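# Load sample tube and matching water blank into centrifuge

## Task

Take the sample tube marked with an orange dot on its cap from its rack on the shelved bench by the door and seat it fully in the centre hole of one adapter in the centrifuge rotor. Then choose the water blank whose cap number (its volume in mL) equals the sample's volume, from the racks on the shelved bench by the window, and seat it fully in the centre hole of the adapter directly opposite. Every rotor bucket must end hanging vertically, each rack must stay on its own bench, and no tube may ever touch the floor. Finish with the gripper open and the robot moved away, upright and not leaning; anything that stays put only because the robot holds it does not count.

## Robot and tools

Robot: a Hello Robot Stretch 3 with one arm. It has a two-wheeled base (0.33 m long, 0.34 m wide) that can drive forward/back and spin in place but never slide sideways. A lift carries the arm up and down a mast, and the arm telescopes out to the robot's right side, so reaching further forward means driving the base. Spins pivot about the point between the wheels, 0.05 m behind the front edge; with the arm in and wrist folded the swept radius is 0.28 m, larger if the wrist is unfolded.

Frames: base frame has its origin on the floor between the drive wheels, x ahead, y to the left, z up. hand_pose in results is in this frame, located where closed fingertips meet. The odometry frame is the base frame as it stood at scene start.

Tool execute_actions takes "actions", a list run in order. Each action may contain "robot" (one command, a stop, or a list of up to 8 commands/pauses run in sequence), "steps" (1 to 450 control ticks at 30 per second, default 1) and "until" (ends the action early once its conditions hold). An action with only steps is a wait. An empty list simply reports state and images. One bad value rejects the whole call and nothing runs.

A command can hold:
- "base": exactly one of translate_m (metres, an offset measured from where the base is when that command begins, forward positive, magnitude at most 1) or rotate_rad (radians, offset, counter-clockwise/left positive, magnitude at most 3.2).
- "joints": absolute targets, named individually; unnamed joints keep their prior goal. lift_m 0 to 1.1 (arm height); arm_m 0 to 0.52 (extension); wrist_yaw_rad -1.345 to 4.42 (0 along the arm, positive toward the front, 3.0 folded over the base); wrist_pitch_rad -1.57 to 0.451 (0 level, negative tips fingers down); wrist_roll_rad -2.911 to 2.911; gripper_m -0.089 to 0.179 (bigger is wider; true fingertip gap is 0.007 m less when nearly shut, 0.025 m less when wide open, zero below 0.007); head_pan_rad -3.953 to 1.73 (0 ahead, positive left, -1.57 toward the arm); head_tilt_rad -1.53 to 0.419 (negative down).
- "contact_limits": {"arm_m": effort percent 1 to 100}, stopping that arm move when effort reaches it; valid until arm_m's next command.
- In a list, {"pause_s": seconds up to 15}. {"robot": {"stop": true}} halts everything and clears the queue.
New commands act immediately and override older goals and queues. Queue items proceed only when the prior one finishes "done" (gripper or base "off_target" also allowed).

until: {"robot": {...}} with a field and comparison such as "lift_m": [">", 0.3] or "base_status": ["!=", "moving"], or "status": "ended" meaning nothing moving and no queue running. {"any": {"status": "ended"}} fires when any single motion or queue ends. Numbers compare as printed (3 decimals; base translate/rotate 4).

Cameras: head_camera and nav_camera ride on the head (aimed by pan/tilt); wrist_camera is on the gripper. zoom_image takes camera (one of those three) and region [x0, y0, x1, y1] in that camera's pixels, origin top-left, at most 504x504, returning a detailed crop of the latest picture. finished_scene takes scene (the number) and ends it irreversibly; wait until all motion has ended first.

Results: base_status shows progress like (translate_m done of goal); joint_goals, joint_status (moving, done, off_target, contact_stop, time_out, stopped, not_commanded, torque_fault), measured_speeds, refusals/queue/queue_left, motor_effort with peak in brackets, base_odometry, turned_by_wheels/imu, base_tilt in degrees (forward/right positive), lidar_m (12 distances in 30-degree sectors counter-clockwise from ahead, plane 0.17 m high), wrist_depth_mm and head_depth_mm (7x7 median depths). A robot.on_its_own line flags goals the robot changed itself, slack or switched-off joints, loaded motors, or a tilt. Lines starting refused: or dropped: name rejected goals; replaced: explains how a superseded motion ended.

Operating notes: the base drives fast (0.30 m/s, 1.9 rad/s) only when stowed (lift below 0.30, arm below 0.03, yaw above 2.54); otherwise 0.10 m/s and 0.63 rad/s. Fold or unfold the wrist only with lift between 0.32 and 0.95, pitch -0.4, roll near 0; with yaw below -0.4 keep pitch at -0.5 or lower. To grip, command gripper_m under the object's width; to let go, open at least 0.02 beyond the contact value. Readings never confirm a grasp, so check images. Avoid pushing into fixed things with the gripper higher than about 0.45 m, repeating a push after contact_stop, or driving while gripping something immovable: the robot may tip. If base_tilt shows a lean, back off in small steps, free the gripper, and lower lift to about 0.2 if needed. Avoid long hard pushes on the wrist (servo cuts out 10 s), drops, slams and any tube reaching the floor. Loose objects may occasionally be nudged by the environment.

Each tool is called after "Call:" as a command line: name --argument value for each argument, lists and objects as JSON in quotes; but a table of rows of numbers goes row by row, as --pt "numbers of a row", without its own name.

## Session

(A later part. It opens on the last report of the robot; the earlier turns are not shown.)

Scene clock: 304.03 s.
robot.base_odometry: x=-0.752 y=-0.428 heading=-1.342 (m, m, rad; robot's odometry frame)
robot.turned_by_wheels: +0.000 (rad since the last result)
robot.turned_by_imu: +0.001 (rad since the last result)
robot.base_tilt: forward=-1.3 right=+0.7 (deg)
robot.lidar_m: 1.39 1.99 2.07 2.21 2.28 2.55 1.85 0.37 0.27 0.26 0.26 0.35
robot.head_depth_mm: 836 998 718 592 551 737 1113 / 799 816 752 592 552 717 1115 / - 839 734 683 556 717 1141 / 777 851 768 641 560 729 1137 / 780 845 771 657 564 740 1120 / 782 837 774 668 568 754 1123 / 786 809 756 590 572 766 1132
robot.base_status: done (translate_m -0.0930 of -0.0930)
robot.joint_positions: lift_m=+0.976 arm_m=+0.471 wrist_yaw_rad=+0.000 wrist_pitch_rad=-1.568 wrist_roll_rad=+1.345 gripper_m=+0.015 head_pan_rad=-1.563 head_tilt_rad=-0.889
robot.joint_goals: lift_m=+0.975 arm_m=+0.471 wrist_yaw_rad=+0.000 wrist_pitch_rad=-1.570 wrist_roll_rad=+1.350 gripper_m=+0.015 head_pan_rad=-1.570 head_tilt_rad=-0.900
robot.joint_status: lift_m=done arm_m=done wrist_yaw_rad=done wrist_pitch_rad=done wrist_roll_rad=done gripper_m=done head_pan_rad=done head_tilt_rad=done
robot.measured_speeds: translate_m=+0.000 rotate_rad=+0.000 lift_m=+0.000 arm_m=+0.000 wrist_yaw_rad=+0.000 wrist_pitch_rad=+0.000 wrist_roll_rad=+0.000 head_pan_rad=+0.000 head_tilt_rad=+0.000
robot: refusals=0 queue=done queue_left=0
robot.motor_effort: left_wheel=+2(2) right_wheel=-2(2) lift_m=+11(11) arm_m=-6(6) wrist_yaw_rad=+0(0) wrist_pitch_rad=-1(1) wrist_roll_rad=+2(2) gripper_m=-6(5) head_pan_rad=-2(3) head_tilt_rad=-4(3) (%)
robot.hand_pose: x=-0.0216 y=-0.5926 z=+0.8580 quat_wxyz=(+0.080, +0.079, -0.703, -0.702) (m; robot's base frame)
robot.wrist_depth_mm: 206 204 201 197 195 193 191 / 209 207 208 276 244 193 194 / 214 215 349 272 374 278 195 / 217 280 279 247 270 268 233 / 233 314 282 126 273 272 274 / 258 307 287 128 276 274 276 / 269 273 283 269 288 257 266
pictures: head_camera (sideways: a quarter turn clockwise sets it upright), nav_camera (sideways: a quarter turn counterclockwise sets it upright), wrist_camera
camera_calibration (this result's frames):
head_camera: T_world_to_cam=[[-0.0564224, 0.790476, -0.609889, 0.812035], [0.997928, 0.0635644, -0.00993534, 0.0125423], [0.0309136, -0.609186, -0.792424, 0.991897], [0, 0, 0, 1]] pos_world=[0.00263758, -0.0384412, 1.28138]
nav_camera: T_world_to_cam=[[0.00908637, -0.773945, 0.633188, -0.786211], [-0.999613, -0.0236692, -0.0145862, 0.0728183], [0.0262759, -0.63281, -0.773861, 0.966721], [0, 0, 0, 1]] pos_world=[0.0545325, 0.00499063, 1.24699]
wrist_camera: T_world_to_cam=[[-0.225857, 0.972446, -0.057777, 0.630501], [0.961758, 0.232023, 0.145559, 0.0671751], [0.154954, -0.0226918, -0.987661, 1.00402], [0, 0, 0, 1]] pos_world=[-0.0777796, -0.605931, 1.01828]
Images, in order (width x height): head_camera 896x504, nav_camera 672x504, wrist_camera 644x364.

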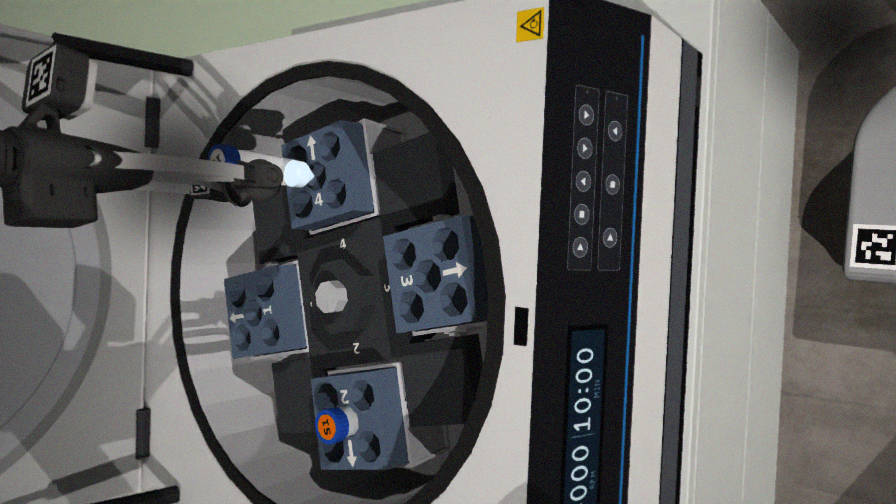

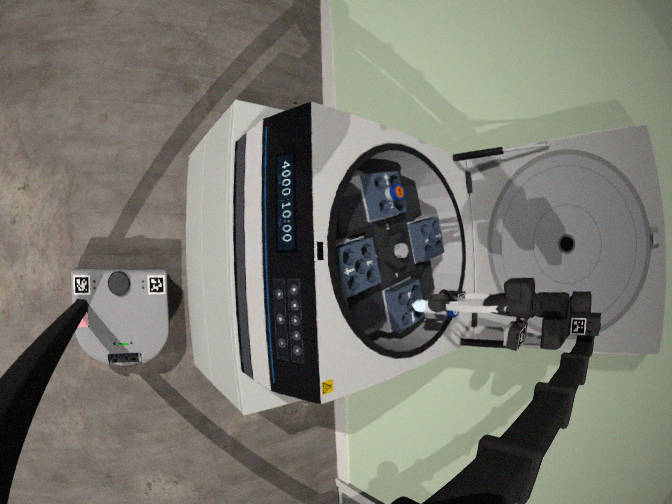

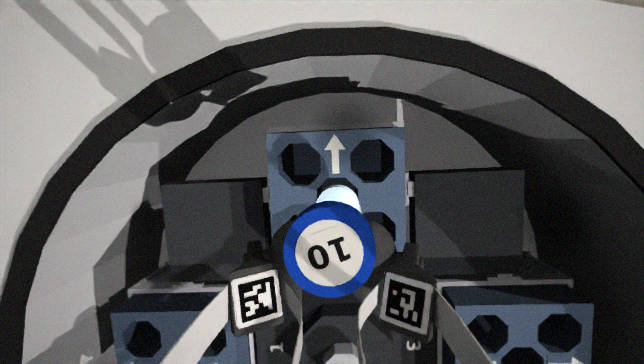

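Call:
execute_actions --actions '[{"robot":[{"joints":{"lift_m":0.945}},{"joints":{"lift_m":0.915}},{"joints":{"gripper_m":0.05}},{"pause_s":0.5},{"joints":{"lift_m":0.98}},{"joints":{"gripper_m":0.0}},{"joints":{"lift_m":0.92}}],"steps":450,"until":{"robot":{"status":"ended"}}}]'

Scene clock: 313.37 s.
robot.base_odometry: x=-0.752 y=-0.428 heading=-1.341 (m, m, rad; robot's odometry frame)
robot.turned_by_wheels: +0.001 (rad since the last result)
robot.turned_by_imu: +0.005 (rad since the last result)
robot.base_tilt: forward=-1.1 right=+0.7 (deg)
robot.lidar_m: 1.40 1.69 2.06 2.21 2.28 2.55 1.85 0.37 0.27 0.25 0.26 0.35
robot.head_depth_mm: 751 999 721 593 551 740 1114 / - 819 753 592 556 717 1122 / - 838 736 683 559 718 1133 / 774 851 764 637 562 729 1142 / 779 847 771 657 566 745 1115 / 784 836 762 668 569 758 1117 / 787 814 767 589 574 773 1130
robot.base_status: done (translate_m -0.0930 of -0.0930)
robot.joint_positions: lift_m=+0.930 arm_m=+0.471 wrist_yaw_rad=-0.002 wrist_pitch_rad=-1.582 wrist_roll_rad=+1.345 gripper_m=+0.000 head_pan_rad=-1.563 head_tilt_rad=-0.889
robot.joint_goals: lift_m=+0.930 arm_m=+0.471 wrist_yaw_rad=+0.000 wrist_pitch_rad=-1.570 wrist_roll_rad=+1.350 gripper_m=+0.000 head_pan_rad=-1.570 head_tilt_rad=-0.900
robot.joint_status: lift_m=contact_stop arm_m=done wrist_yaw_rad=done wrist_pitch_rad=done wrist_roll_rad=done gripper_m=done head_pan_rad=done head_tilt_rad=done
robot.measured_speeds: translate_m=+0.001 rotate_rad=+0.005 lift_m=+0.001 arm_m=+0.000 wrist_yaw_rad=-0.020 wrist_pitch_rad=-0.048 wrist_roll_rad=+0.000 head_pan_rad=+0.000 head_tilt_rad=+0.000
robot: refusals=0 queue=dropped queue_left=0
robot.on_its_own: lift_m is slack since a contact_stop, until your next command for it (your +0.920 is given up)
robot.motor_effort: left_wheel=+10(9) right_wheel=-23(22) lift_m=+9(34) arm_m=-3(5) wrist_yaw_rad=+3(3) wrist_pitch_rad=+5(6) wrist_roll_rad=+2(2) gripper_m=-3(80) head_pan_rad=-3(3) head_tilt_rad=-4(4) (%)
robot.hand_pose: x=-0.0215 y=-0.5890 z=+0.8129 quat_wxyz=(+0.079, +0.079, -0.698, -0.707) (m; robot's base frame)
robot.wrist_depth_mm: 163 160 156 166 160 150 151 / 164 168 237 326 271 197 151 / 174 235 342 197 271 290 190 / 211 259 233 203 225 226 237 / 243 243 238 178 230 230 271 / 264 251 244 - 236 234 262 / 250 229 247 228 242 216 210
pictures: head_camera (sideways: a quarter turn clockwise sets it upright), nav_camera (sideways: a quarter turn counterclockwise sets it upright), wrist_camera
camera_calibration (this result's frames):
head_camera: T_world_to_cam=[[-0.0564212, 0.790637, -0.60968, 0.811762], [0.997928, 0.0635639, -0.00992051, 0.012523], [0.0309101, -0.608977, -0.792586, 0.992106], [0, 0, 0, 1]] pos_world=[0.00263742, -0.0384358, 1.28137]
nav_camera: T_world_to_cam=[[0.00908524, -0.774113, 0.632983, -0.785944], [-0.999614, -0.0236622, -0.0145904, 0.0728239], [0.0262724, -0.632606, -0.774028, 0.966939], [0, 0, 0, 1]] pos_world=[0.0545324, 0.00500501, 1.24699]
wrist_camera: T_world_to_cam=[[-0.223772, 0.973621, -0.0445969, 0.614485], [0.962248, 0.227969, 0.14869, 0.0679304], [0.154934, -0.00964059, -0.987878, 0.967463], [0, 0, 0, 1]] pos_world=[-0.0777546, -0.604434, 0.973039]
Images, in order (width x height): head_camera 896x504, nav_camera 672x504, wrist_camera 644x364.

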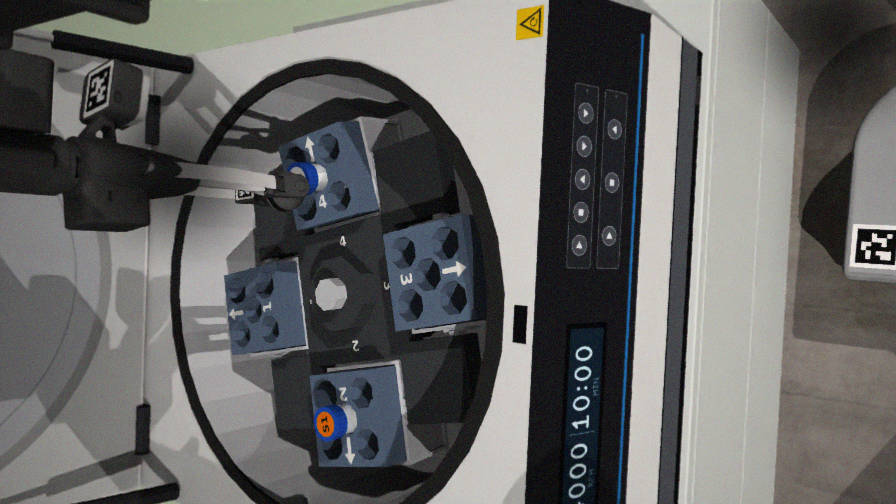

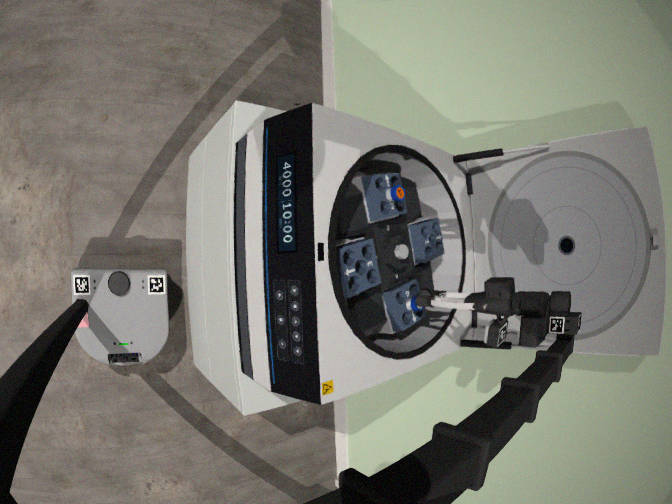

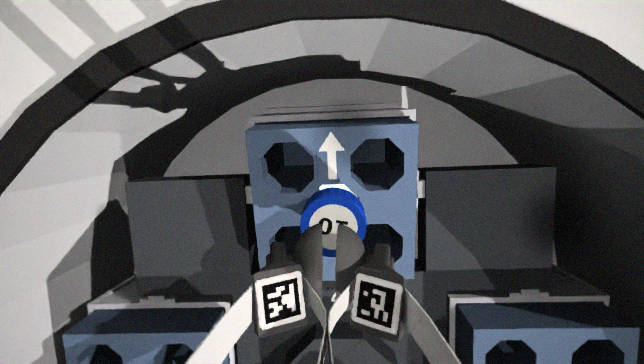

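Call:
execute_actions --actions '[{"robot":[{"joints":{"lift_m":1.1}},{"joints":{"arm_m":0.1}}],"steps":450,"until":{"robot":{"status":"ended"}}}]'

Scene clock: 321.13 s.
robot.base_odometry: x=-0.752 y=-0.428 heading=-1.342 (m, m, rad; robot's odometry frame)
robot.turned_by_wheels: -0.001 (rad since the last result)
robot.turned_by_imu: +0.000 (rad since the last result)
robot.base_tilt: forward=-1.2 right=+0.6 (deg)
robot.lidar_m: 1.40 1.69 2.07 2.21 2.28 2.55 1.85 0.37 0.27 0.26 0.26 0.36
robot.head_depth_mm: - - 701 591 551 738 1118 / - - - 581 555 716 1124 / 754 - - - 568 718 1136 / 755 - 743 637 562 730 1132 / 781 848 770 650 567 743 1111 / 781 836 745 668 568 756 1122 / 786 809 753 586 574 770 1135
robot.base_status: done (translate_m -0.0930 of -0.0930)
robot.joint_positions: lift_m=+1.098 arm_m=+0.100 wrist_yaw_rad=+0.000 wrist_pitch_rad=-1.569 wrist_roll_rad=+1.345 gripper_m=+0.000 head_pan_rad=-1.563 head_tilt_rad=-0.889
robot.joint_goals: lift_m=+1.100 arm_m=+0.100 wrist_yaw_rad=+0.000 wrist_pitch_rad=-1.570 wrist_roll_rad=+1.350 gripper_m=+0.000 head_pan_rad=-1.570 head_tilt_rad=-0.900
robot.joint_status: lift_m=done arm_m=done wrist_yaw_rad=done wrist_pitch_rad=done wrist_roll_rad=done gripper_m=done head_pan_rad=done head_tilt_rad=done
robot.measured_speeds: translate_m=+0.000 rotate_rad=+0.000 lift_m=+0.000 arm_m=+0.000 wrist_yaw_rad=+0.000 wrist_pitch_rad=+0.000 wrist_roll_rad=+0.000 head_pan_rad=+0.000 head_tilt_rad=+0.000
robot: refusals=0 queue=done queue_left=0
robot.motor_effort: left_wheel=+1(15) right_wheel=-1(34) lift_m=+32(32) arm_m=-5(5) wrist_yaw_rad=+0(4) wrist_pitch_rad=+0(4) wrist_roll_rad=+2(2) gripper_m=-2(3) head_pan_rad=-4(3) head_tilt_rad=-3(4) (%)
robot.hand_pose: x=-0.0216 y=-0.2214 z=+0.9805 quat_wxyz=(+0.080, +0.079, -0.703, -0.702) (m; robot's base frame)
robot.wrist_depth_mm: 376 324 319 550 - - - / 389 329 326 417 - - - / 392 401 332 512 - - - / 413 404 339 641 - - - / 411 388 347 - - - - / 428 422 353 - - - - / 412 462 370 - - - -
pictures: head_camera (sideways: a quarter turn clockwise sets it upright), nav_camera (sideways: a quarter turn counterclockwise sets it upright), wrist_camera
camera_calibration (this result's frames):
head_camera: T_world_to_cam=[[-0.0564154, 0.790678, -0.609627, 0.811693], [0.997929, 0.0635568, -0.00991676, 0.0125181], [0.030905, -0.608924, -0.792627, 0.992159], [0, 0, 0, 1]] pos_world=[0.00263711, -0.0384343, 1.28137]
nav_camera: T_world_to_cam=[[0.00907956, -0.774155, 0.632931, -0.785876], [-0.999614, -0.0236535, -0.0145915, 0.0728253], [0.0262671, -0.632554, -0.774071, 0.966994], [0, 0, 0, 1]] pos_world=[0.0545324, 0.00500832, 1.24699]
wrist_camera: T_world_to_cam=[[-0.225863, 0.972488, -0.0570344, 0.275895], [0.961756, 0.231918, 0.145737, -0.0369754], [0.154954, -0.0219366, -0.987678, 1.1336], [0, 0, 0, 1]] pos_world=[-0.0777809, -0.234862, 1.14076]
Images, in order (width x height): head_camera 896x504, nav_camera 672x504, wrist_camera 644x364.

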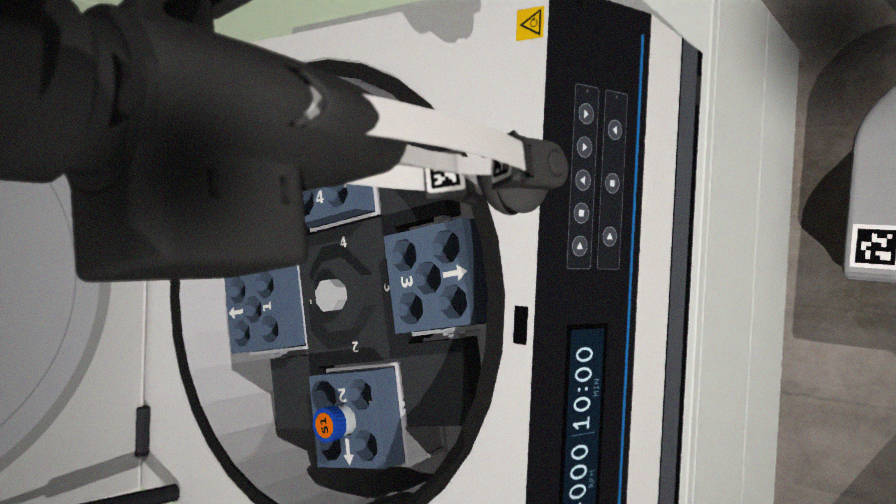

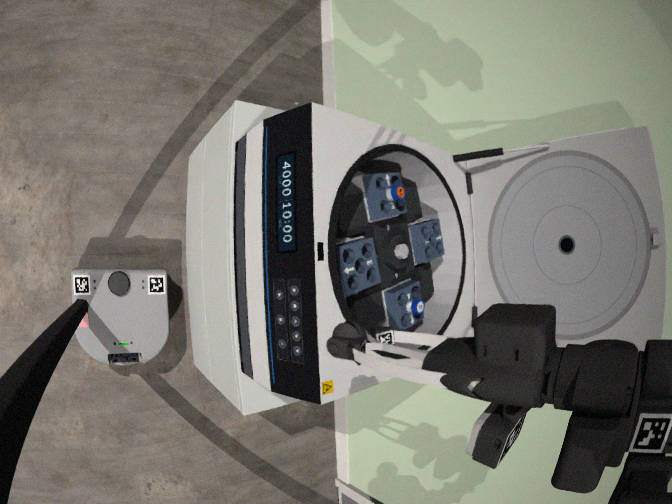

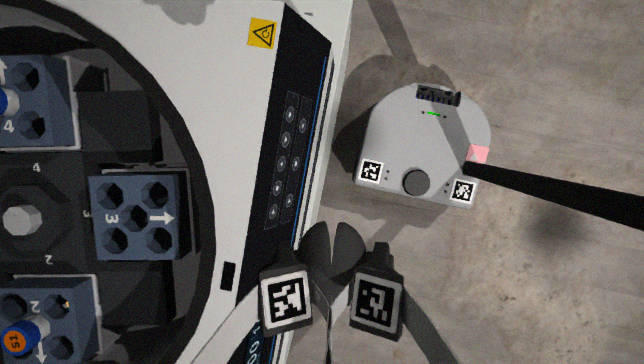

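Call:
finished_scene --scene 2

The scene is finished: the task was done.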